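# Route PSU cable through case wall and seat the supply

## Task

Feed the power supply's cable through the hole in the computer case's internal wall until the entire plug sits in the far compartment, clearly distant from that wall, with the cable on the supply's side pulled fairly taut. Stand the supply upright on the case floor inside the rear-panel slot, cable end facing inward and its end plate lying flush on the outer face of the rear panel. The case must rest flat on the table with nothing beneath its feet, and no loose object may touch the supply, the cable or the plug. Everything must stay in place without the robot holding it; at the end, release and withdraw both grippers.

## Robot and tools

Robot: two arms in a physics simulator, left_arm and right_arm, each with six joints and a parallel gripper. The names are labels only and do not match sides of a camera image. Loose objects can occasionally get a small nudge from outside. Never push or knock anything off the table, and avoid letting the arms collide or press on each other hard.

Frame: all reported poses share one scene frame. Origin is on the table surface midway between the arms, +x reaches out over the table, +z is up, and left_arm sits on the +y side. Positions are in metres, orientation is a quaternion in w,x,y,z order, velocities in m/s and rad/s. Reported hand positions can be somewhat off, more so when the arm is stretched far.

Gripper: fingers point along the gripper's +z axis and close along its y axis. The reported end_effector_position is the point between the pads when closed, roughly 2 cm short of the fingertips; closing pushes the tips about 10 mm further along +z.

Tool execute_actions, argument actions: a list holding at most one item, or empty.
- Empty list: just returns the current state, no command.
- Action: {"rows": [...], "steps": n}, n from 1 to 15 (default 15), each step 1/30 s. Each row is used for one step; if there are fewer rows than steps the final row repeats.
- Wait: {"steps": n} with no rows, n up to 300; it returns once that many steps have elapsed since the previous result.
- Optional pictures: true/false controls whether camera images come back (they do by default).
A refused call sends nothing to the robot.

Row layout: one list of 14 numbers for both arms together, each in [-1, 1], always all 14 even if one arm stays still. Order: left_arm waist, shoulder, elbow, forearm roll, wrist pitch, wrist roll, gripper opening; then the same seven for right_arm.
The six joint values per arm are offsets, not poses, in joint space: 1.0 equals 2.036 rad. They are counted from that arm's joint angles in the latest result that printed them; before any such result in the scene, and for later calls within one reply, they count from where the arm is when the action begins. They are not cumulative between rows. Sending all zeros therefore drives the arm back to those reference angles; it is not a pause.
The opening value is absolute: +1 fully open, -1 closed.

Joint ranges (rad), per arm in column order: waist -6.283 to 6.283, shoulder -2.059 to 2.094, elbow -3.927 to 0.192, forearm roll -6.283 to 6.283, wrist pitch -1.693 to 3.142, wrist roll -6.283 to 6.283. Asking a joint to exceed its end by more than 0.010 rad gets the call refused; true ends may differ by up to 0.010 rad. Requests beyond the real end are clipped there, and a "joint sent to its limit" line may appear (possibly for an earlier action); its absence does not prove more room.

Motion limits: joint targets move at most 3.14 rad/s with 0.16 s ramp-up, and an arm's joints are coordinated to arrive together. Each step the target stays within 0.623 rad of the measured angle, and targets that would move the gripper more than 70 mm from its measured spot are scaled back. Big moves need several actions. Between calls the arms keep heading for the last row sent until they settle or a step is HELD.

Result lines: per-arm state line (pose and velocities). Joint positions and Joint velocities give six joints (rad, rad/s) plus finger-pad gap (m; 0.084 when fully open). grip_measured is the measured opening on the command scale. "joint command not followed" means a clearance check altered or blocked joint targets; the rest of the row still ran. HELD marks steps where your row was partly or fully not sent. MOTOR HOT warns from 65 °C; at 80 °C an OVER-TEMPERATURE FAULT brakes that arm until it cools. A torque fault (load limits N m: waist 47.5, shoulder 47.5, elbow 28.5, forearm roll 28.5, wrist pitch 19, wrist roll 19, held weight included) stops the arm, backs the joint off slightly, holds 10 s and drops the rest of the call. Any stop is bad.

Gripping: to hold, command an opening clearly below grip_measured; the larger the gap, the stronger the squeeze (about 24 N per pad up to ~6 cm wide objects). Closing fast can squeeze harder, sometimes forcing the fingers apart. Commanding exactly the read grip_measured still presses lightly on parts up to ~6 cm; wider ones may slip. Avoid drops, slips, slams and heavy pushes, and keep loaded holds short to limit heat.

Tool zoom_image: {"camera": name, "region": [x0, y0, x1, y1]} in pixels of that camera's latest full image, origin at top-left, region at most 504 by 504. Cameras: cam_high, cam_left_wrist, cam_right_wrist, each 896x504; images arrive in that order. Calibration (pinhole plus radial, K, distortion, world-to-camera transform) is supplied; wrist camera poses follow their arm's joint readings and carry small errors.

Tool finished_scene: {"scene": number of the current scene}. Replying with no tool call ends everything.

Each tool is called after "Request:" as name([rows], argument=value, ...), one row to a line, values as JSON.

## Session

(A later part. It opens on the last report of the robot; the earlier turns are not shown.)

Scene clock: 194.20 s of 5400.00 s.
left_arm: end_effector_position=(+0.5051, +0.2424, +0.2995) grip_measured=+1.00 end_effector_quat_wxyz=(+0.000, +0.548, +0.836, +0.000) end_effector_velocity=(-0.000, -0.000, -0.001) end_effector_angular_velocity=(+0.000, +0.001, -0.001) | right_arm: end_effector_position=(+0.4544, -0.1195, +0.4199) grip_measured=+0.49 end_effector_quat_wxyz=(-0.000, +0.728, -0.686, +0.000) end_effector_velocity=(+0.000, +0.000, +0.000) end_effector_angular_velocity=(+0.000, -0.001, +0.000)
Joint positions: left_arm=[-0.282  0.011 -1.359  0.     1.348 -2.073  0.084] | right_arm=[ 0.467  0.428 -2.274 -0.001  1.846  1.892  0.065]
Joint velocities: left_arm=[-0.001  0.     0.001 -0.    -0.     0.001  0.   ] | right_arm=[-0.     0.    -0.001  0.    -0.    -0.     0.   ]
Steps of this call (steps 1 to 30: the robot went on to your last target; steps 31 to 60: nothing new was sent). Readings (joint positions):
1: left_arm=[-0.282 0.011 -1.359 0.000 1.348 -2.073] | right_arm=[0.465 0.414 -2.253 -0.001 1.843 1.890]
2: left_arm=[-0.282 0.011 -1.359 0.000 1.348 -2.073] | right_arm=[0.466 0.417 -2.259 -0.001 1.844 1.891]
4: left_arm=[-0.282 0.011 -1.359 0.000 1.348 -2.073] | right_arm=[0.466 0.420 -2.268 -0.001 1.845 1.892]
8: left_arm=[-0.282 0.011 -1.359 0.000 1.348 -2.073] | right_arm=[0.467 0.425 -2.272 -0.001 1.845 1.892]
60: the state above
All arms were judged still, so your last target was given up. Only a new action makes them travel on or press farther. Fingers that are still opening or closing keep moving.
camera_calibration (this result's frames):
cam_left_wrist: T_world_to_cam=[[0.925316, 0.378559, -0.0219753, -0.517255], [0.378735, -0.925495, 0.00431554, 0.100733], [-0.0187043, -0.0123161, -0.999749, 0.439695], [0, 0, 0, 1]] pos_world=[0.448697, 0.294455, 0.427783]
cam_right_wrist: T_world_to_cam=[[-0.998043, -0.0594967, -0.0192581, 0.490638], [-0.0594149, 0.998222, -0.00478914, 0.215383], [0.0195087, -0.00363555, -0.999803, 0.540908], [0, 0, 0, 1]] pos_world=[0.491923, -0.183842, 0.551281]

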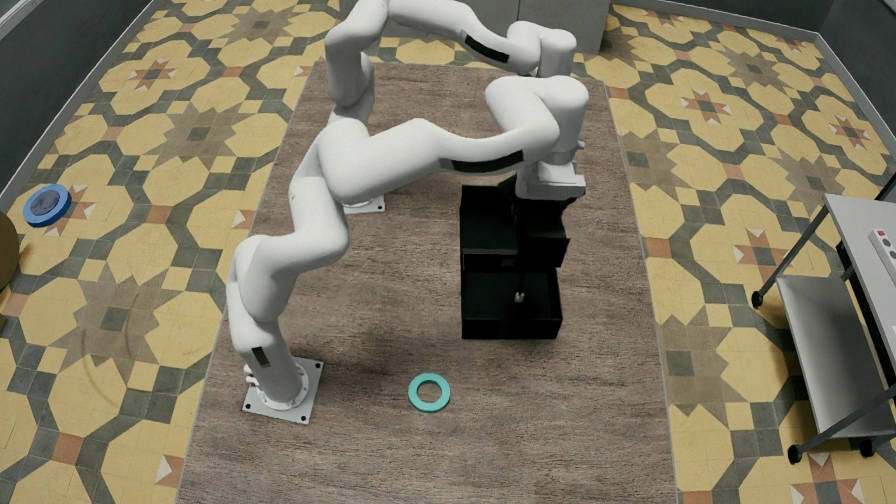

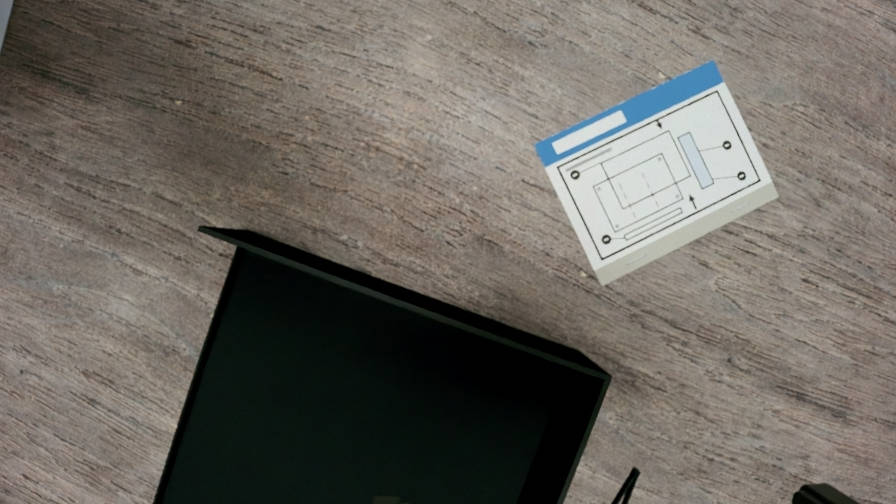

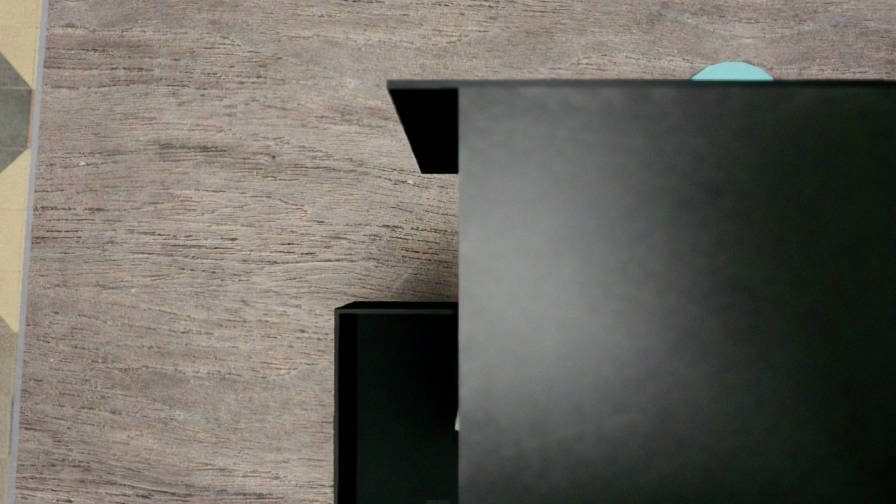

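Request:
execute_actions([
  {"rows": [[0,0,0,0,0,0,1,-0.0711,-0.1157,0.3391,0,-0.2234,-0.0706,-1]], "steps": 15},
], pictures=false)

Request:
execute_actions([
  {"steps": 30},
])

Scene clock: 200.23 s of 5400.00 s.
left_arm: end_effector_position=(+0.5051, +0.2424, +0.2995) grip_measured=+1.00 end_effector_quat_wxyz=(+0.000, +0.548, +0.836, +0.000) end_effector_velocity=(+0.000, +0.000, +0.000) end_effector_angular_velocity=(-0.000, -0.000, +0.002) | right_arm: end_effector_position=(+0.4657, -0.1890, +0.3165) grip_measured=+0.49 end_effector_quat_wxyz=(+0.001, +0.727, -0.686, +0.000) end_effector_velocity=(-0.048, -0.131, -0.206) end_effector_angular_velocity=(-0.023, +0.073, -0.015)
Joint positions: left_arm=[-0.282  0.011 -1.359  0.     1.348 -2.073  0.084] | right_arm=[ 0.34   0.223 -1.673 -0.001  1.45   1.767  0.065]
Joint velocities: left_arm=[ 0.001  0.    -0.    -0.    -0.    -0.002  0.   ] | right_arm=[-0.21  -0.316  0.994 -0.004 -0.601 -0.194 -0.   ]
Steps of this call (steps 1 to 166: nothing new was sent; steps 167 to 181: all 15 steps of this action). Readings (joint positions):
167: left_arm=[-0.282 0.011 -1.359 0.000 1.348 -2.073] | right_arm=[0.467 0.428 -2.273 -0.001 1.845 1.892]
168: left_arm=[-0.282 0.011 -1.359 0.000 1.348 -2.073] | right_arm=[0.467 0.426 -2.269 -0.001 1.842 1.891]
170: left_arm=[-0.282 0.011 -1.359 0.000 1.348 -2.073] | right_arm=[0.458 0.409 -2.229 -0.000 1.810 1.881]
174: left_arm=[-0.282 0.011 -1.359 0.000 1.348 -2.073] | right_arm=[0.409 0.332 -2.014 -0.001 1.663 1.835]
181: the state above

Scene clock: 201.23 s of 5400.00 s.
left_arm: end_effector_position=(+0.5051, +0.2424, +0.2995) grip_measured=+1.00 end_effector_quat_wxyz=(+0.000, +0.548, +0.836, +0.000) end_effector_velocity=(+0.000, +0.000, -0.000) end_effector_angular_velocity=(-0.000, -0.000, +0.003) | right_arm: end_effector_position=(+0.4616, -0.1996, +0.2997) grip_measured=+0.49 end_effector_quat_wxyz=(+0.000, +0.728, -0.686, +0.000) end_effector_velocity=(-0.000, -0.000, -0.000) end_effector_angular_velocity=(-0.000, +0.000, +0.001)
Joint positions: left_arm=[-0.282  0.011 -1.359  0.     1.348 -2.073  0.084] | right_arm=[ 0.323  0.192 -1.583 -0.001  1.391  1.749  0.065]
Joint velocities: left_arm=[ 0.    -0.     0.     0.    -0.001 -0.002  0.   ] | right_arm=[-0.     0.     0.    -0.    -0.    -0.001 -0.   ]
Steps of this call (steps 1 to 30: the robot went on to your last target). Readings (joint positions):
1: left_arm=[-0.282 0.011 -1.359 0.000 1.348 -2.073] | right_arm=[0.334 0.215 -1.645 -0.001 1.433 1.762]
2: left_arm=[-0.282 0.011 -1.359 0.000 1.348 -2.073] | right_arm=[0.330 0.209 -1.625 -0.001 1.421 1.758]
4: left_arm=[-0.282 0.011 -1.359 0.000 1.348 -2.073] | right_arm=[0.327 0.201 -1.604 -0.001 1.406 1.753]
8: left_arm=[-0.282 0.011 -1.359 0.000 1.348 -2.073] | right_arm=[0.324 0.193 -1.592 -0.001 1.394 1.750]
30: the state above
All arms were judged still, so your last target was given up. Only a new action makes them travel on or press farther. Fingers that are still opening or closing keep moving.
camera_calibration (this result's frames):
cam_left_wrist: T_world_to_cam=[[0.925316, 0.378559, -0.0219754, -0.517255], [0.378735, -0.925495, 0.00431552, 0.100733], [-0.0187044, -0.0123161, -0.999749, 0.439695], [0, 0, 0, 1]] pos_world=[0.448697, 0.294455, 0.427783]
cam_right_wrist: T_world_to_cam=[[-0.99808, -0.0588837, -0.0192043, 0.490856], [-0.0588002, 0.998258, -0.00488245, 0.294884], [0.0194584, -0.00374385, -0.999804, 0.420307], [0, 0, 0, 1]] pos_world=[0.499074, -0.263893, 0.431091]

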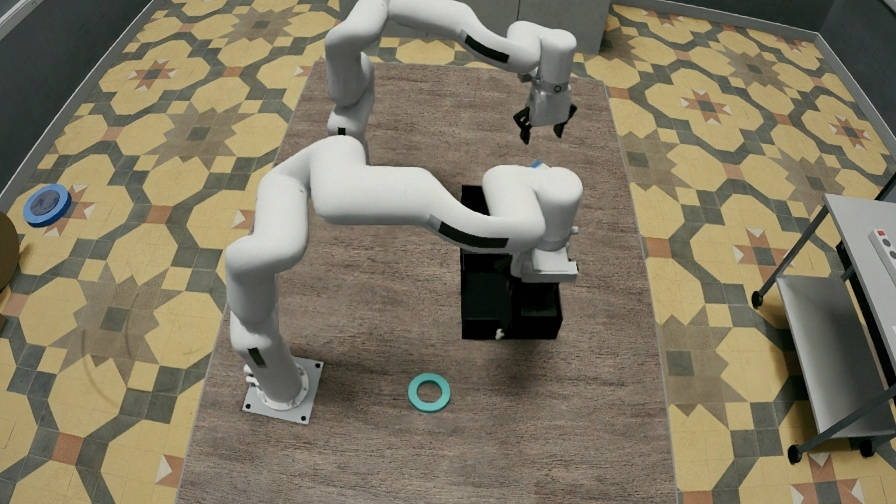

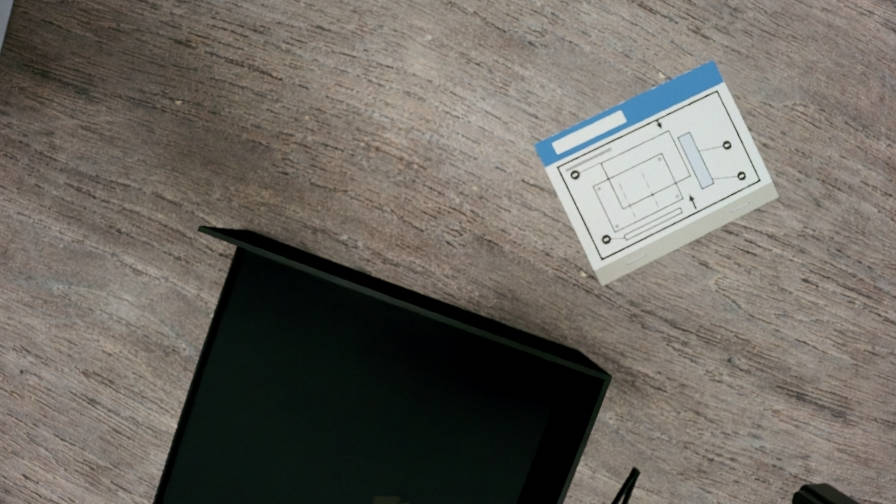

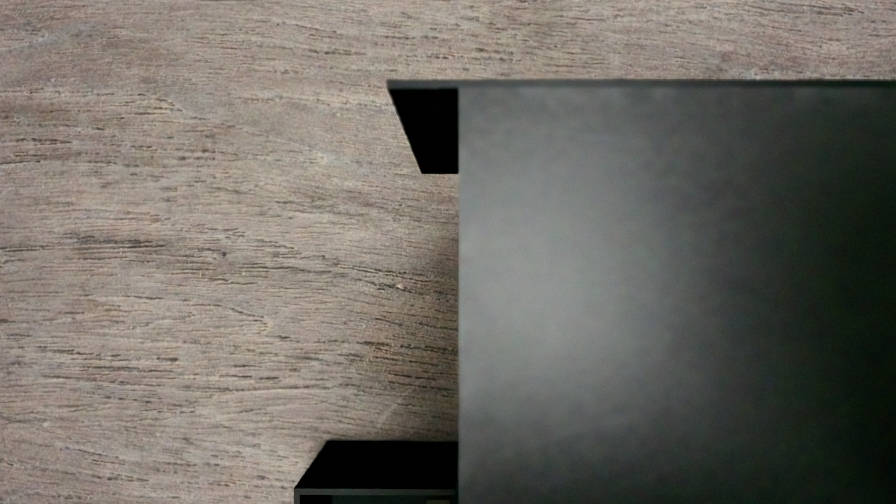

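Request:
execute_actions([
  {"rows": [[0,0,0,0,0,0,1,-0.0557,0.0283,-0.181,0,0.1527,-0.0557,-1]], "steps": 15},
], pictures=false)

Request:
execute_actions([
  {"steps": 45},
])

Scene clock: 212.30 s of 5400.00 s.
left_arm: end_effector_position=(+0.5051, +0.2424, +0.2995) grip_measured=+1.00 end_effector_quat_wxyz=(+0.000, +0.548, +0.836, +0.000) end_effector_velocity=(+0.001, -0.000, +0.001) end_effector_angular_velocity=(-0.000, -0.002, +0.000) | right_arm: end_effector_position=(+0.4672, -0.2574, +0.3966) grip_measured=+0.49 end_effector_quat_wxyz=(-0.001, +0.727, -0.686, +0.002) end_effector_velocity=(-0.014, -0.019, +0.009) end_effector_angular_velocity=(-0.004, +0.097, +0.023)
Joint positions: left_arm=[-0.282  0.011 -1.359  0.     1.348 -2.073  0.084] | right_arm=[ 0.214  0.245 -1.935 -0.001  1.686  1.641  0.065]
Joint velocities: left_arm=[-0.     0.    -0.001  0.    -0.001 -0.     0.   ] | right_arm=[-0.036  0.062 -0.134  0.009  0.168 -0.058 -0.   ]
Steps of this call (steps 1 to 90: nothing new was sent; then 7.57 s passed at rest; steps 91 to 105: all 15 steps of this action). Readings (joint positions):
91: left_arm=[-0.282 0.011 -1.359 0.000 1.348 -2.073] | right_arm=[0.322 0.192 -1.584 -0.001 1.391 1.749]
92: left_arm=[-0.282 0.011 -1.359 0.000 1.348 -2.073] | right_arm=[0.322 0.193 -1.587 -0.001 1.395 1.747]
94: left_arm=[-0.282 0.011 -1.359 0.000 1.348 -2.073] | right_arm=[0.311 0.202 -1.623 0.000 1.431 1.734]
98: left_arm=[-0.282 0.011 -1.359 0.000 1.348 -2.073] | right_arm=[0.261 0.223 -1.782 -0.001 1.556 1.688]
105: the state above

Scene clock: 213.80 s of 5400.00 s.
left_arm: end_effector_position=(+0.5051, +0.2424, +0.2995) grip_measured=+1.00 end_effector_quat_wxyz=(+0.000, +0.548, +0.836, +0.000) end_effector_velocity=(+0.000, -0.000, +0.000) end_effector_angular_velocity=(-0.000, -0.000, +0.001) | right_arm: end_effector_position=(+0.4664, -0.2598, +0.3996) grip_measured=+0.49 end_effector_quat_wxyz=(+0.000, +0.728, -0.686, +0.000) end_effector_velocity=(+0.000, -0.000, +0.000) end_effector_angular_velocity=(-0.001, -0.000, -0.001)
Joint positions: left_arm=[-0.282  0.011 -1.359  0.     1.348 -2.073  0.084] | right_arm=[ 0.209  0.25  -1.952 -0.001  1.702  1.635  0.065]
Joint velocities: left_arm=[-0.    -0.     0.     0.    -0.    -0.001 -0.   ] | right_arm=[-0.     0.    -0.001 -0.001  0.     0.001  0.   ]
Steps of this call (steps 1 to 30: the robot went on to your last target; steps 31 to 45: nothing new was sent). Readings (joint positions):
1: left_arm=[-0.282 0.011 -1.359 0.000 1.348 -2.073] | right_arm=[0.213 0.247 -1.939 -0.001 1.691 1.639]
2: left_arm=[-0.282 0.011 -1.359 0.000 1.348 -2.073] | right_arm=[0.212 0.249 -1.941 -0.001 1.694 1.638]
4: left_arm=[-0.282 0.011 -1.359 0.000 1.348 -2.073] | right_arm=[0.211 0.250 -1.945 -0.001 1.698 1.637]
8: left_arm=[-0.282 0.011 -1.359 0.000 1.348 -2.073] | right_arm=[0.210 0.250 -1.950 -0.001 1.701 1.636]
45: the state above
All arms were judged still, so your last target was given up. Only a new action makes them travel on or press farther. Fingers that are still opening or closing keep moving.
camera_calibration (this result's frames):
cam_left_wrist: T_world_to_cam=[[0.925316, 0.378559, -0.0219753, -0.517255], [0.378735, -0.925495, 0.0043156, 0.100733], [-0.0187043, -0.0123161, -0.999749, 0.439695], [0, 0, 0, 1]] pos_world=[0.448697, 0.294455, 0.427783]
cam_right_wrist: T_world_to_cam=[[-0.998097, -0.0586347, -0.0191035, 0.494025], [-0.0585503, 0.998272, -0.00494905, 0.355747], [0.0193606, -0.00382112, -0.999805, 0.519977], [0, 0, 0, 1]] pos_world=[0.503847, -0.324178, 0.531074]

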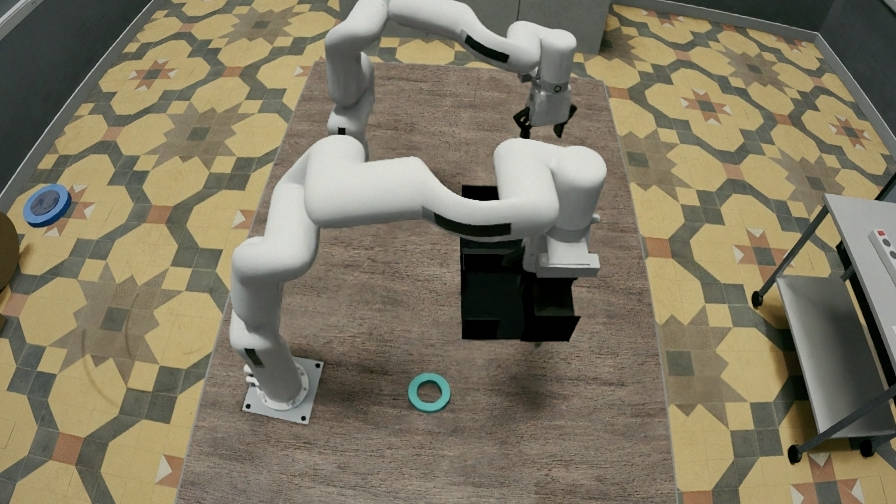

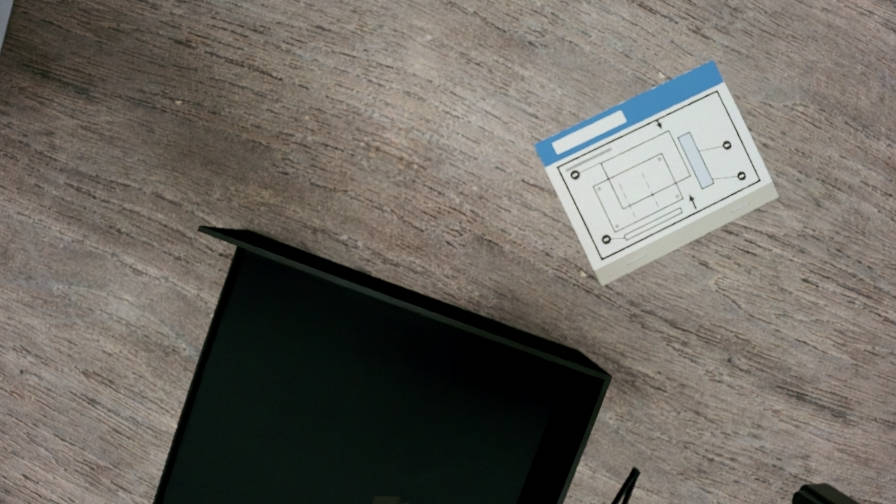

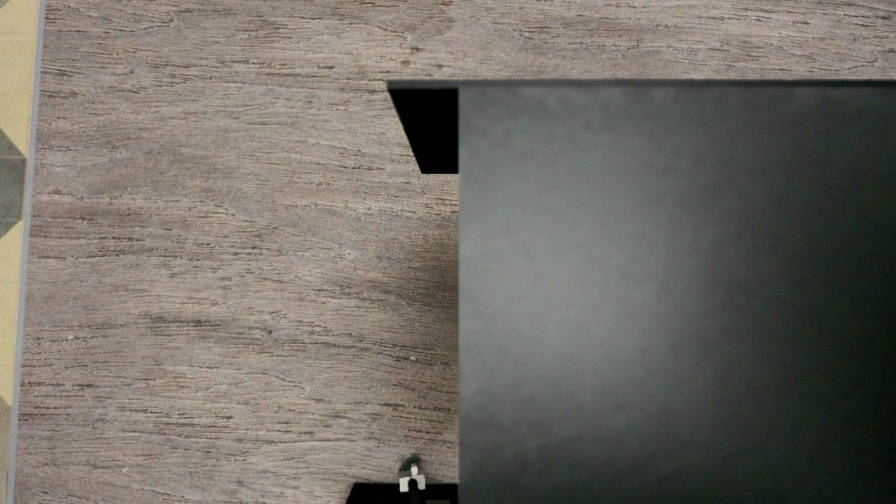

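Request:
execute_actions([
  {"rows": [[0,0,0,0,0,0,1,-0.0555,-0.0891,0.3276,0,-0.2385,-0.0555,-1]], "steps": 15},
], pictures=false)

Request:
execute_actions([
  {"steps": 30},
])

Scene clock: 217.73 s of 5400.00 s.
left_arm: end_effector_position=(+0.5051, +0.2424, +0.2995) grip_measured=+1.00 end_effector_quat_wxyz=(+0.000, +0.548, +0.836, +0.000) end_effector_velocity=(+0.000, +0.000, +0.000) end_effector_angular_velocity=(-0.000, -0.001, -0.001) | right_arm: end_effector_position=(+0.4509, -0.3100, +0.2763) grip_measured=+0.49 end_effector_quat_wxyz=(+0.000, +0.728, -0.686, +0.001) end_effector_velocity=(-0.110, -0.103, -0.279) end_effector_angular_velocity=(-0.004, +0.066, -0.009)
Joint positions: left_arm=[-0.282  0.011 -1.359  0.     1.348 -2.073  0.084] | right_arm=[ 0.115  0.099 -1.399 -0.001  1.299  1.542  0.065]
Joint velocities: left_arm=[ 0.     0.    -0.001  0.     0.     0.001 -0.   ] | right_arm=[-0.195 -0.295  1.144 -0.002 -0.783 -0.185 -0.   ]
Steps of this call (steps 1 to 103: nothing new was sent; steps 104 to 118: all 15 steps of this action). Readings (joint positions):
104: left_arm=[-0.282 0.011 -1.359 0.000 1.348 -2.073] | right_arm=[0.209 0.250 -1.952 -0.001 1.701 1.635]
105: left_arm=[-0.282 0.011 -1.359 0.000 1.348 -2.073] | right_arm=[0.209 0.248 -1.948 -0.001 1.698 1.634]
107: left_arm=[-0.282 0.011 -1.359 0.000 1.348 -2.073] | right_arm=[0.202 0.234 -1.909 -0.000 1.664 1.627]
111: left_arm=[-0.282 0.011 -1.359 0.000 1.348 -2.073] | right_arm=[0.167 0.182 -1.713 -0.001 1.522 1.594]
118: the state above

Scene clock: 218.73 s of 5400.00 s.
left_arm: end_effector_position=(+0.5051, +0.2424, +0.2995) grip_measured=+1.00 end_effector_quat_wxyz=(+0.000, +0.548, +0.836, +0.000) end_effector_velocity=(-0.000, -0.000, -0.000) end_effector_angular_velocity=(+0.000, +0.001, +0.001) | right_arm: end_effector_position=(+0.4397, -0.3196, +0.2496) grip_measured=+0.49 end_effector_quat_wxyz=(+0.000, +0.728, -0.686, +0.000) end_effector_velocity=(-0.000, -0.000, -0.001) end_effector_angular_velocity=(-0.001, +0.002, +0.000)
Joint positions: left_arm=[-0.282  0.011 -1.359  0.     1.348 -2.073  0.084] | right_arm=[ 0.096  0.068 -1.285 -0.001  1.216  1.522  0.065]
Joint velocities: left_arm=[-0.     0.     0.001  0.     0.001 -0.001  0.   ] | right_arm=[-0.     0.001  0.001 -0.001  0.    -0.     0.   ]
Steps of this call (steps 1 to 30: the robot went on to your last target). Readings (joint positions):
1: left_arm=[-0.282 0.011 -1.359 0.000 1.348 -2.073] | right_arm=[0.109 0.091 -1.365 -0.001 1.276 1.536]
2: left_arm=[-0.282 0.011 -1.359 0.000 1.348 -2.073] | right_arm=[0.105 0.085 -1.339 -0.001 1.259 1.532]
4: left_arm=[-0.282 0.011 -1.359 0.000 1.348 -2.073] | right_arm=[0.100 0.078 -1.310 -0.001 1.238 1.527]
8: left_arm=[-0.282 0.011 -1.359 0.000 1.348 -2.073] | right_arm=[0.098 0.069 -1.295 -0.001 1.221 1.524]
30: the state above
All arms were judged still, so your last target was given up. Only a new action makes them travel on or press farther. Fingers that are still opening or closing keep moving.
camera_calibration (this result's frames):
cam_left_wrist: T_world_to_cam=[[0.925316, 0.378559, -0.0219752, -0.517255], [0.378735, -0.925495, 0.00431567, 0.100733], [-0.0187042, -0.0123161, -0.999749, 0.439695], [0, 0, 0, 1]] pos_world=[0.448697, 0.294455, 0.427783]
cam_right_wrist: T_world_to_cam=[[-0.998073, -0.0590668, -0.0189876, 0.460864], [-0.0589828, 0.998247, -0.00495744, 0.413258], [0.0192472, -0.00382795, -0.999807, 0.370292], [0, 0, 0, 1]] pos_world=[0.477225, -0.383894, 0.381021]

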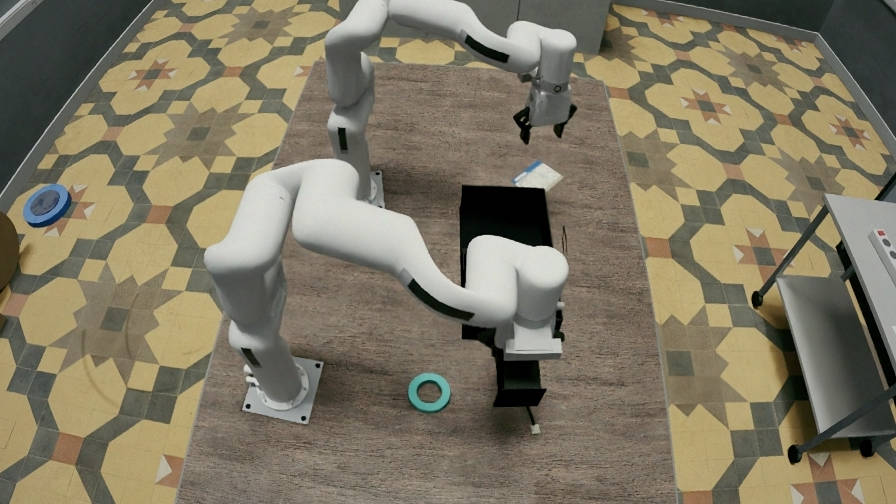

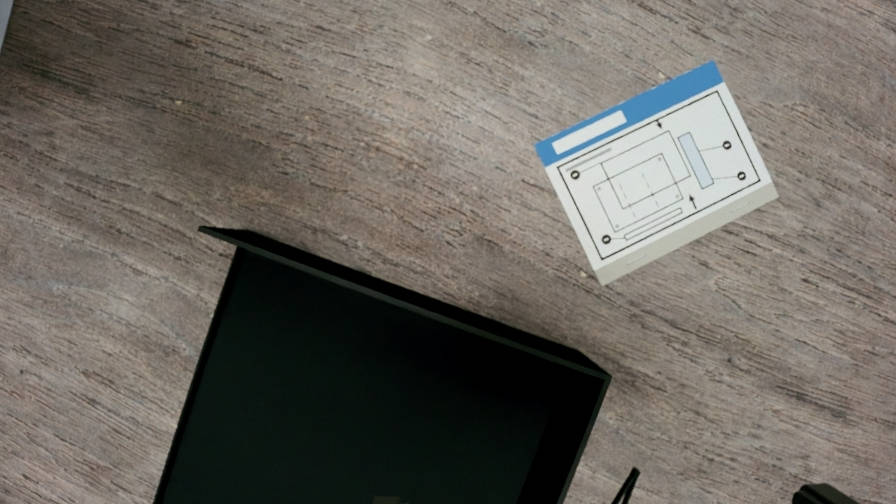

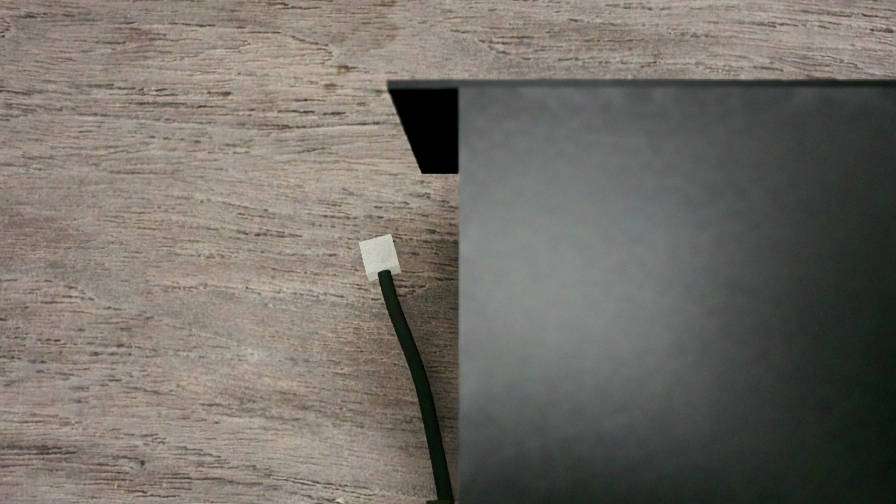

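Request:
execute_actions([
  {"rows": [[0,0,0,0,0,0,1,0,-0.049,0.2044,0,-0.1549,0,-1]], "steps": 15},
], pictures=false)

Request:
execute_actions([
  {"steps": 25},
])

Scene clock: 223.03 s of 5400.00 s.
left_arm: end_effector_position=(+0.5051, +0.2424, +0.2995) grip_measured=+1.00 end_effector_quat_wxyz=(+0.000, +0.548, +0.836, +0.000) end_effector_velocity=(+0.000, +0.000, +0.000) end_effector_angular_velocity=(-0.000, -0.001, +0.001) | right_arm: end_effector_position=(+0.3822, -0.3202, +0.1530) grip_measured=+0.49 end_effector_quat_wxyz=(+0.002, +0.728, -0.686, -0.002) end_effector_velocity=(-0.010, -0.000, -0.020) end_effector_angular_velocity=(+0.000, -0.100, +0.002)
Joint positions: left_arm=[-0.282  0.011 -1.359  0.     1.348 -2.073  0.084] | right_arm=[ 0.096 -0.025 -0.889 -0.001  0.919  1.522  0.065]
Joint velocities: left_arm=[ 0.    -0.     0.    -0.    -0.001 -0.001  0.   ] | right_arm=[ 0.    -0.073  0.171 -0.001 -0.198 -0.001 -0.   ]
Steps of this call (steps 1 to 114: nothing new was sent; steps 115 to 129: all 15 steps of this action). Readings (joint positions):
115: left_arm=[-0.282 0.011 -1.359 0.000 1.348 -2.073] | right_arm=[0.096 0.068 -1.285 -0.001 1.216 1.522]
116: left_arm=[-0.282 0.011 -1.359 0.000 1.348 -2.073] | right_arm=[0.096 0.067 -1.281 -0.001 1.212 1.522]
118: left_arm=[-0.282 0.011 -1.359 0.000 1.348 -2.073] | right_arm=[0.096 0.055 -1.245 -0.001 1.178 1.522]
122: left_arm=[-0.282 0.011 -1.359 0.000 1.348 -2.073] | right_arm=[0.096 0.017 -1.069 -0.001 1.054 1.522]
129: the state above

Scene clock: 223.87 s of 5400.00 s.
left_arm: end_effector_position=(+0.5051, +0.2424, +0.2995) grip_measured=+1.00 end_effector_quat_wxyz=(+0.000, +0.548, +0.836, +0.000) end_effector_velocity=(+0.000, +0.000, +0.000) end_effector_angular_velocity=(-0.000, -0.001, +0.001) | right_arm: end_effector_position=(+0.3796, -0.3202, +0.1494) grip_measured=+0.49 end_effector_quat_wxyz=(+0.000, +0.728, -0.686, +0.000) end_effector_velocity=(-0.000, -0.000, +0.000) end_effector_angular_velocity=(+0.000, -0.000, +0.000)
Joint positions: left_arm=[-0.282  0.011 -1.359  0.     1.348 -2.073  0.084] | right_arm=[ 0.096 -0.031 -0.869 -0.001  0.901  1.522  0.065]
Joint velocities: left_arm=[ 0.001  0.    -0.001  0.    -0.    -0.001  0.   ] | right_arm=[-0.    -0.     0.     0.    -0.    -0.001 -0.   ]
Steps of this call (steps 1 to 25: the robot went on to your last target). Readings (joint positions):
1: left_arm=[-0.282 0.011 -1.359 0.000 1.348 -2.073] | right_arm=[0.096 -0.027 -0.884 -0.001 0.913 1.522]
2: left_arm=[-0.282 0.011 -1.359 0.000 1.348 -2.073] | right_arm=[0.096 -0.029 -0.881 -0.001 0.909 1.522]
4: left_arm=[-0.282 0.011 -1.359 0.000 1.348 -2.073] | right_arm=[0.096 -0.031 -0.877 -0.001 0.904 1.522]
8: left_arm=[-0.282 0.011 -1.359 0.000 1.348 -2.073] | right_arm=[0.096 -0.031 -0.872 -0.001 0.902 1.522]
25: the state above
camera_calibration (this result's frames):
cam_left_wrist: T_world_to_cam=[[0.925316, 0.378559, -0.0219752, -0.517255], [0.378735, -0.925495, 0.0043156, 0.100733], [-0.0187042, -0.0123161, -0.999749, 0.439695], [0, 0, 0, 1]] pos_world=[0.448697, 0.294455, 0.427783]
cam_right_wrist: T_world_to_cam=[[-0.998077, -0.0592941, -0.0180521, 0.398716], [-0.0592169, 0.998234, -0.00478341, 0.409876], [0.0183038, -0.00370522, -0.999826, 0.271668], [0, 0, 0, 1]] pos_world=[0.417248, -0.384504, 0.280778]

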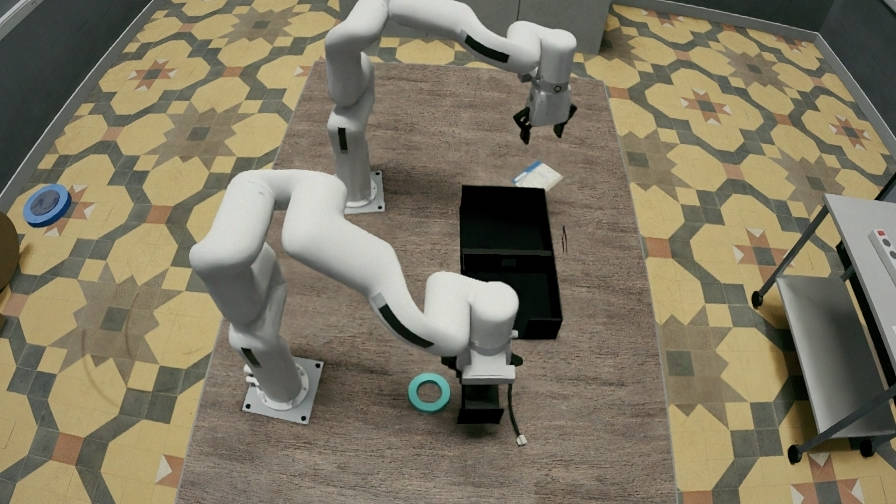

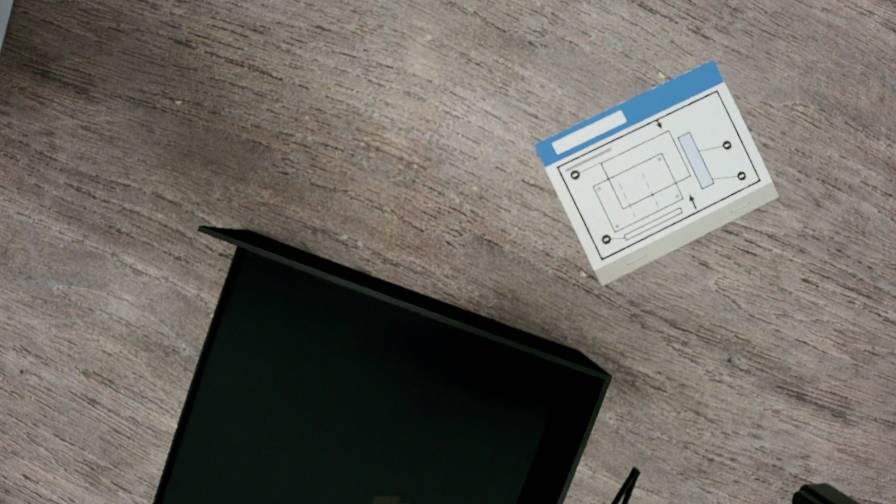

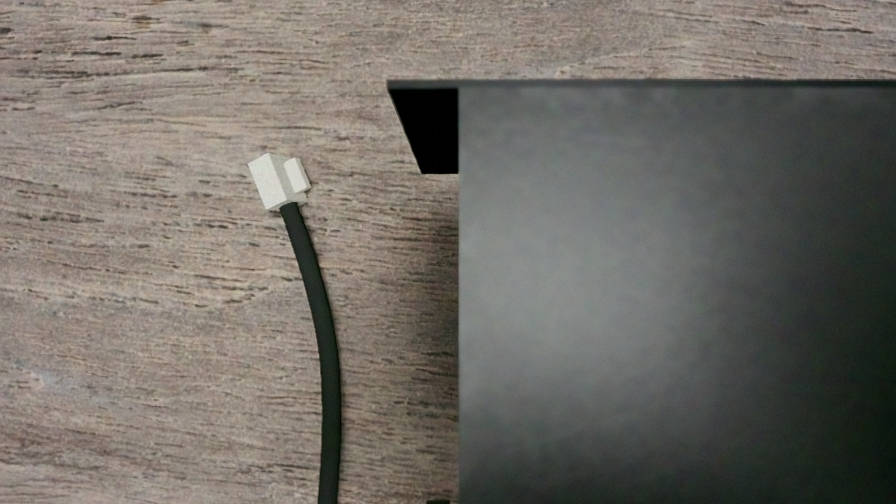

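Request:
execute_actions([
  {"rows": [[0,0,0,0,0,0,1,0,0.1152,0.0244,0,-0.14,0,-1]], "steps": 15},
], pictures=false)

Request:
execute_actions([
  {"steps": 20},
])

Scene clock: 227.67 s of 5400.00 s.
left_arm: end_effector_position=(+0.5051, +0.2424, +0.2995) grip_measured=+1.00 end_effector_quat_wxyz=(+0.000, +0.548, +0.836, +0.000) end_effector_velocity=(+0.000, -0.000, -0.000) end_effector_angular_velocity=(-0.000, -0.001, +0.000) | right_arm: end_effector_position=(+0.3901, -0.3200, +0.0520) grip_measured=+0.49 end_effector_quat_wxyz=(-0.000, +0.728, -0.686, +0.000) end_effector_velocity=(+0.037, +0.000, +0.002) end_effector_angular_velocity=(+0.000, -0.110, +0.003)
Joint positions: left_arm=[-0.282  0.011 -1.359  0.     1.348 -2.073  0.084] | right_arm=[ 0.096  0.196 -0.822 -0.001  0.625  1.522  0.065]
Joint velocities: left_arm=[-0.    -0.     0.    -0.    -0.001 -0.001 -0.   ] | right_arm=[ 0.     0.042 -0.036 -0.002 -0.115 -0.001  0.   ]
Steps of this call (steps 1 to 15: the robot went on to your last target; steps 16 to 90: nothing new was sent; then 0.30 s passed at rest; steps 91 to 105: all 15 steps of this action). Readings (joint positions):
91: left_arm=[-0.282 0.011 -1.359 0.000 1.348 -2.073] | right_arm=[0.096 -0.031 -0.869 -0.001 0.901 1.522]
92: left_arm=[-0.282 0.011 -1.359 0.000 1.348 -2.073] | right_arm=[0.096 -0.029 -0.869 -0.001 0.896 1.522]
94: left_arm=[-0.282 0.011 -1.359 0.000 1.348 -2.073] | right_arm=[0.096 0.001 -0.866 -0.001 0.854 1.522]
98: left_arm=[-0.282 0.011 -1.359 0.000 1.348 -2.073] | right_arm=[0.096 0.120 -0.835 -0.001 0.720 1.522]
105: the state above

Scene clock: 228.33 s of 5400.00 s.
left_arm: end_effector_position=(+0.5051, +0.2424, +0.2995) grip_measured=+1.00 end_effector_quat_wxyz=(+0.000, +0.548, +0.836, +0.000) end_effector_velocity=(+0.000, +0.000, +0.000) end_effector_angular_velocity=(+0.000, +0.000, +0.002) | right_arm: end_effector_position=(+0.3899, -0.3200, +0.0488) grip_measured=+0.49 end_effector_quat_wxyz=(-0.000, +0.728, -0.686, +0.000) end_effector_velocity=(-0.000, +0.000, -0.000) end_effector_angular_velocity=(+0.000, +0.000, +0.001)
Joint positions: left_arm=[-0.282  0.011 -1.359  0.     1.348 -2.073  0.084] | right_arm=[ 0.096  0.203 -0.819 -0.001  0.616  1.522  0.065]
Joint velocities: left_arm=[ 0.     0.    -0.     0.     0.    -0.001  0.   ] | right_arm=[ 0.     0.     0.     0.    -0.    -0.001  0.   ]
Steps of this call (steps 1 to 15: the robot went on to your last target; steps 16 to 20: nothing new was sent). Readings (joint positions):
1: left_arm=[-0.282 0.011 -1.359 0.000 1.348 -2.073] | right_arm=[0.096 0.197 -0.822 -0.001 0.622 1.522]
2: left_arm=[-0.282 0.011 -1.359 0.000 1.348 -2.073] | right_arm=[0.096 0.198 -0.823 -0.001 0.620 1.522]
4: left_arm=[-0.282 0.011 -1.359 0.000 1.348 -2.073] | right_arm=[0.096 0.200 -0.821 -0.001 0.618 1.522]
8: left_arm=[-0.282 0.011 -1.359 0.000 1.348 -2.073] | right_arm=[0.096 0.202 -0.820 -0.001 0.617 1.522]
20: the state above
All arms were judged still, so your last target was given up. Only a new action makes them travel on or press farther. Fingers that are still opening or closing keep moving.
camera_calibration (this result's frames):
cam_left_wrist: T_world_to_cam=[[0.925316, 0.378559, -0.0219751, -0.517255], [0.378735, -0.925495, 0.00431572, 0.100733], [-0.0187041, -0.0123161, -0.999749, 0.439695], [0, 0, 0, 1]] pos_world=[0.448697, 0.294455, 0.427783]
cam_right_wrist: T_world_to_cam=[[-0.998039, -0.0595018, -0.0194538, 0.407182], [-0.0594213, 0.998222, -0.00469083, 0.409902], [0.0196983, -0.00352567, -0.9998, 0.170452], [0, 0, 0, 1]] pos_world=[0.427383, -0.384345, 0.180262]

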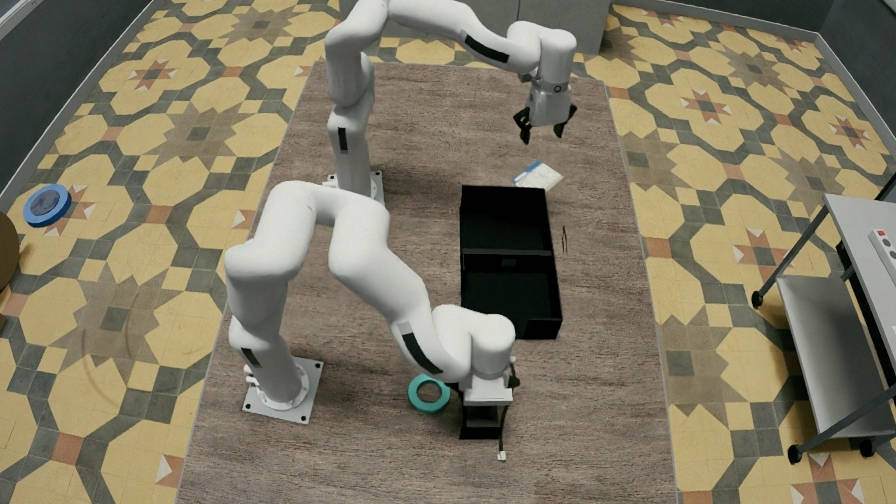

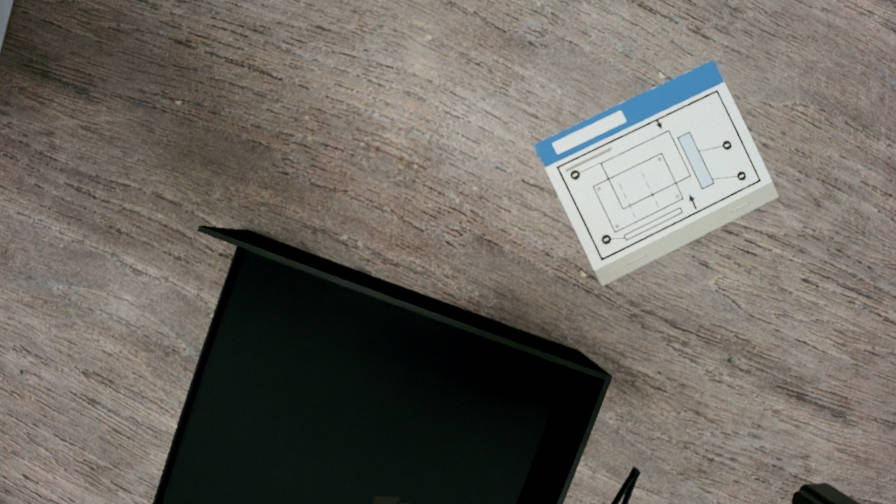

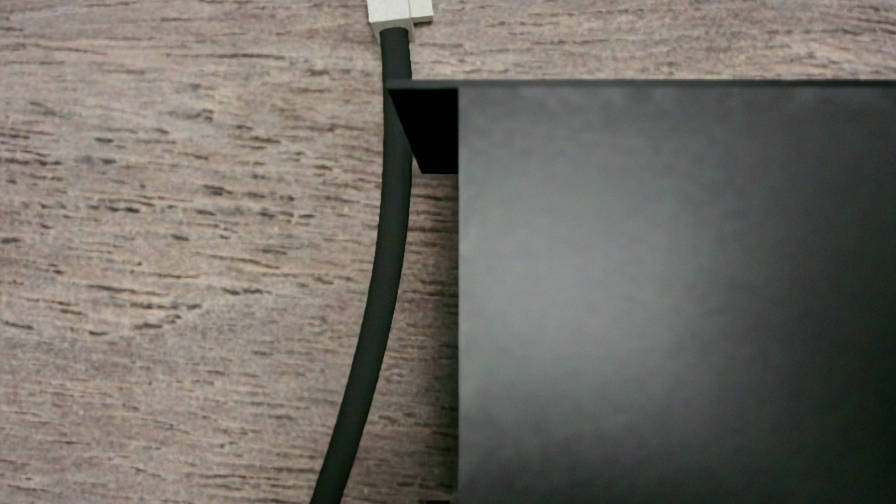

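Request:
execute_actions([
  {"rows": [[0,0,0,0,0,0,1,0,0,0,0,0,0,0.85]], "steps": 10},
], pictures=false)

Request:
execute_actions([
  {"rows": [[0,0,0,0,0,0,1,0,-0.0833,-0.0305,0,0.1138,0,0.85]], "steps": 15},
], pictures=false)

Request:
execute_actions([
  {"steps": 10},
], pictures=false)

Request:
execute_actions([
  {"rows": [[0,0,0,0,0,0,1,-0.103,0.1028,-0.1332,0,0.0303,-0.103,-0.4]], "steps": 15},
], pictures=false)

Request:
execute_actions([
  {"steps": 20},
])

Scene clock: 239.13 s of 5400.00 s.
left_arm: end_effector_position=(+0.5051, +0.2424, +0.2995) grip_measured=+1.00 end_effector_quat_wxyz=(+0.000, +0.548, +0.836, +0.000) end_effector_velocity=(-0.000, -0.000, +0.000) end_effector_angular_velocity=(-0.000, -0.000, -0.002) | right_arm: end_effector_position=(+0.3907, -0.3200, +0.0497) grip_measured=+0.85 end_effector_quat_wxyz=(-0.001, +0.728, -0.686, +0.001) end_effector_velocity=(-0.008, -0.000, -0.007) end_effector_angular_velocity=(-0.001, +0.021, +0.001)
Joint positions: left_arm=[-0.282  0.011 -1.359  0.     1.348 -2.073  0.084] | right_arm=[ 0.096  0.202 -0.82  -0.001  0.615  1.522  0.078]
Joint velocities: left_arm=[-0.001 -0.    -0.    -0.     0.     0.002  0.   ] | right_arm=[-0.     0.008  0.011 -0.001  0.003 -0.     0.001]
Steps of this call (steps 1 to 90: nothing new was sent; then 7.47 s passed at rest; steps 91 to 100: all 10 steps of this action). Readings (joint positions):
91: left_arm=[-0.282 0.011 -1.359 0.000 1.348 -2.073] | right_arm=[0.096 0.203 -0.819 -0.001 0.616 1.522]
92: left_arm=[-0.282 0.011 -1.359 0.000 1.348 -2.073] | right_arm=[0.096 0.203 -0.819 -0.001 0.616 1.522]
94: left_arm=[-0.282 0.011 -1.359 0.000 1.348 -2.073] | right_arm=[0.096 0.202 -0.821 -0.001 0.615 1.522]
98: left_arm=[-0.282 0.011 -1.359 0.000 1.348 -2.073] | right_arm=[0.096 0.201 -0.822 -0.001 0.615 1.522]
100: the state above

Scene clock: 239.63 s of 5400.00 s.
left_arm: end_effector_position=(+0.5051, +0.2424, +0.2995) grip_measured=+1.00 end_effector_quat_wxyz=(+0.000, +0.548, +0.836, +0.000) end_effector_velocity=(-0.000, -0.001, -0.000) end_effector_angular_velocity=(+0.000, +0.000, -0.001) | right_arm: end_effector_position=(+0.3900, -0.3200, +0.1280) grip_measured=+0.85 end_effector_quat_wxyz=(-0.000, +0.728, -0.686, +0.001) end_effector_velocity=(-0.005, +0.000, +0.012) end_effector_angular_velocity=(+0.000, +0.016, -0.002)
Joint positions: left_arm=[-0.282  0.011 -1.359  0.     1.348 -2.073  0.084] | right_arm=[ 0.096  0.037 -0.88  -0.001  0.842  1.522  0.078]
Joint velocities: left_arm=[-0.001  0.     0.     0.    -0.    -0.001  0.   ] | right_arm=[-0.    -0.028 -0.01   0.001  0.054  0.001  0.   ]
Steps of this call (steps 1 to 15: all 15 steps of this action). Readings (joint positions):
1: left_arm=[-0.282 0.011 -1.359 0.000 1.348 -2.073] | right_arm=[0.096 0.202 -0.820 -0.001 0.616 1.522]
2: left_arm=[-0.282 0.011 -1.359 0.000 1.348 -2.073] | right_arm=[0.096 0.200 -0.821 -0.001 0.620 1.522]
4: left_arm=[-0.282 0.011 -1.359 0.000 1.348 -2.073] | right_arm=[0.096 0.174 -0.827 -0.001 0.663 1.522]
8: left_arm=[-0.282 0.011 -1.359 0.000 1.348 -2.073] | right_arm=[0.096 0.072 -0.872 -0.001 0.787 1.522]
15: the state above

Scene clock: 239.97 s of 5400.00 s.
left_arm: end_effector_position=(+0.5051, +0.2424, +0.2995) grip_measured=+1.00 end_effector_quat_wxyz=(+0.000, +0.548, +0.836, +0.000) end_effector_velocity=(-0.000, -0.000, -0.000) end_effector_angular_velocity=(-0.000, +0.000, -0.003) | right_arm: end_effector_position=(+0.3905, -0.3200, +0.1303) grip_measured=+0.85 end_effector_quat_wxyz=(-0.001, +0.728, -0.686, +0.001) end_effector_velocity=(+0.001, +0.000, +0.002) end_effector_angular_velocity=(-0.000, -0.004, +0.000)
Joint positions: left_arm=[-0.282  0.011 -1.359  0.     1.348 -2.073  0.084] | right_arm=[ 0.096  0.033 -0.882 -0.001  0.847  1.522  0.078]
Joint velocities: left_arm=[-0.001 -0.     0.    -0.     0.     0.002 -0.   ] | right_arm=[ 0.    -0.003 -0.003 -0.     0.002  0.     0.   ]
Steps of this call (steps 1 to 10: the robot went on to your last target). Readings (joint positions):
1: left_arm=[-0.282 0.011 -1.359 0.000 1.348 -2.073] | right_arm=[0.096 0.036 -0.880 -0.001 0.844 1.522]
2: left_arm=[-0.282 0.011 -1.359 0.000 1.348 -2.073] | right_arm=[0.096 0.035 -0.881 -0.001 0.845 1.522]
4: left_arm=[-0.282 0.011 -1.359 0.000 1.348 -2.073] | right_arm=[0.096 0.034 -0.881 -0.001 0.846 1.522]
8: left_arm=[-0.282 0.011 -1.359 0.000 1.348 -2.073] | right_arm=[0.096 0.033 -0.882 -0.001 0.847 1.522]
10: the state above

Scene clock: 240.47 s of 5400.00 s.
left_arm: end_effector_position=(+0.5051, +0.2424, +0.2995) grip_measured=+1.00 end_effector_quat_wxyz=(+0.000, +0.548, +0.836, +0.000) end_effector_velocity=(+0.000, -0.000, -0.000) end_effector_angular_velocity=(-0.000, +0.000, +0.000) | right_arm: end_effector_position=(+0.4455, -0.4223, +0.1304) grip_measured=-0.42 end_effector_quat_wxyz=(-0.000, +0.728, -0.686, +0.001) end_effector_velocity=(+0.018, -0.037, -0.000) end_effector_angular_velocity=(+0.001, +0.000, +0.024)
Joint positions: left_arm=[-0.282  0.011 -1.359  0.     1.348 -2.073  0.084] | right_arm=[-0.106  0.234 -1.142 -0.001  0.906  1.321  0.026]
Joint velocities: left_arm=[ 0.  0. -0. -0. -0. -0. -0.] | right_arm=[-0.065  0.078 -0.107  0.001  0.029 -0.09  -0.   ]
Steps of this call (steps 1 to 15: all 15 steps of this action). Readings (joint positions):
1: left_arm=[-0.282 0.011 -1.359 0.000 1.348 -2.073] | right_arm=[0.096 0.033 -0.883 -0.001 0.847 1.522]
2: left_arm=[-0.282 0.011 -1.359 0.000 1.348 -2.073] | right_arm=[0.094 0.035 -0.886 -0.001 0.848 1.519]
4: left_arm=[-0.282 0.011 -1.359 0.000 1.348 -2.073] | right_arm=[0.067 0.064 -0.923 -0.001 0.858 1.488]
8: left_arm=[-0.282 0.011 -1.359 0.000 1.348 -2.073] | right_arm=[-0.027 0.155 -1.042 -0.001 0.883 1.400]
15: the state above

Scene clock: 241.13 s of 5400.00 s.
left_arm: end_effector_position=(+0.5051, +0.2424, +0.2995) grip_measured=+1.00 end_effector_quat_wxyz=(+0.000, +0.548, +0.836, +0.000) end_effector_velocity=(+0.000, -0.000, -0.000) end_effector_angular_velocity=(-0.000, -0.000, -0.002) | right_arm: end_effector_position=(+0.4475, -0.4266, +0.1305) grip_measured=-0.42 end_effector_quat_wxyz=(-0.000, +0.728, -0.686, +0.001) end_effector_velocity=(+0.000, -0.000, -0.000) end_effector_angular_velocity=(+0.000, +0.000, -0.000)
Joint positions: left_arm=[-0.282  0.011 -1.359  0.     1.348 -2.073  0.084] | right_arm=[-0.113  0.242 -1.153 -0.001  0.909  1.313  0.026]
Joint velocities: left_arm=[-0.     0.    -0.     0.    -0.     0.001 -0.   ] | right_arm=[-0.001  0.001 -0.001  0.001 -0.    -0.    -0.   ]
Steps of this call (steps 1 to 20: the robot went on to your last target). Readings (joint positions):
1: left_arm=[-0.282 0.011 -1.359 0.000 1.348 -2.073] | right_arm=[-0.108 0.236 -1.145 -0.001 0.907 1.319]
2: left_arm=[-0.282 0.011 -1.359 0.000 1.348 -2.073] | right_arm=[-0.109 0.238 -1.147 -0.001 0.907 1.317]
4: left_arm=[-0.282 0.011 -1.359 0.000 1.348 -2.073] | right_arm=[-0.111 0.239 -1.150 -0.001 0.908 1.315]
8: left_arm=[-0.282 0.011 -1.359 0.000 1.348 -2.073] | right_arm=[-0.112 0.241 -1.152 -0.001 0.908 1.313]
20: the state above
camera_calibration (this result's frames):
cam_left_wrist: T_world_to_cam=[[0.925316, 0.378559, -0.0219754, -0.517255], [0.378735, -0.925495, 0.0043154, 0.100733], [-0.0187045, -0.012316, -0.999749, 0.439695], [0, 0, 0, 1]] pos_world=[0.448697, 0.294455, 0.427783]
cam_right_wrist: T_world_to_cam=[[-0.998011, -0.0593781, -0.021176, 0.460241], [-0.0592746, 0.998227, -0.00548268, 0.520124], [0.0214639, -0.00421658, -0.999761, 0.249538], [0, 0, 0, 1]] pos_world=[0.484799, -0.490821, 0.262076]

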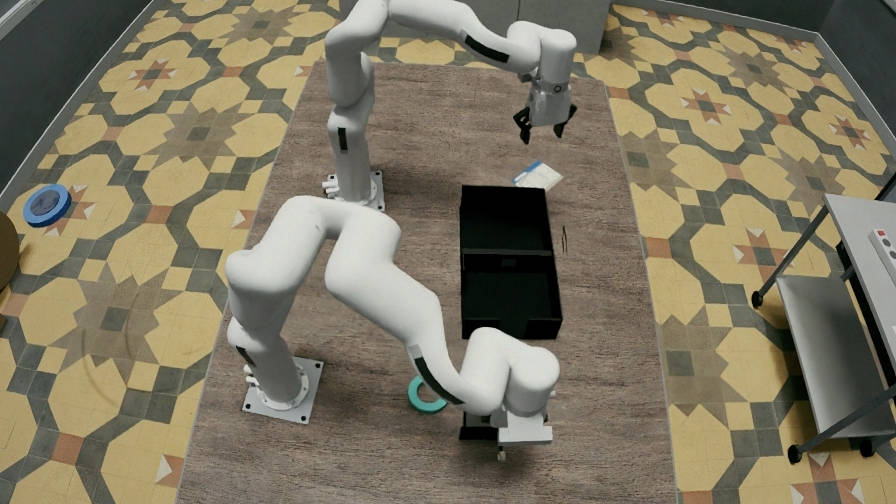

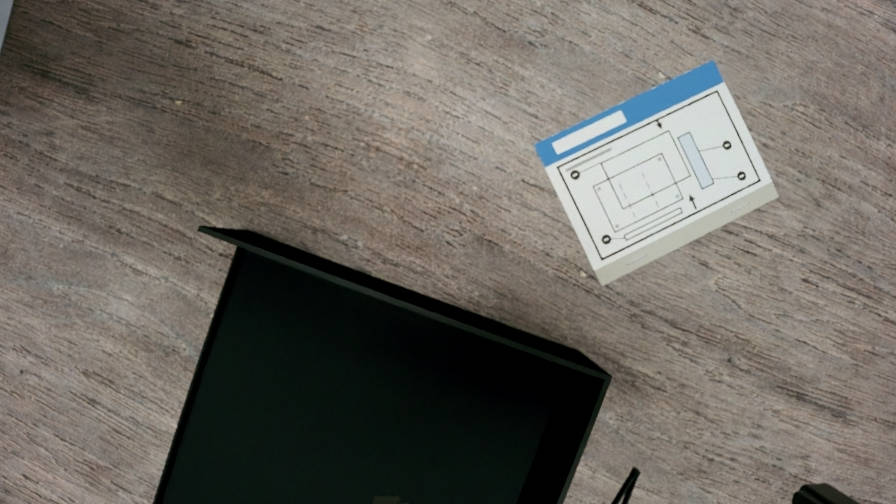

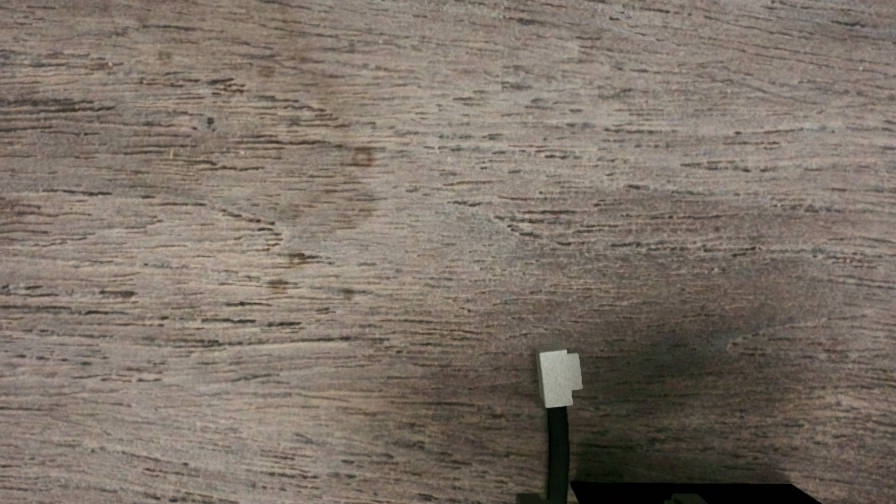

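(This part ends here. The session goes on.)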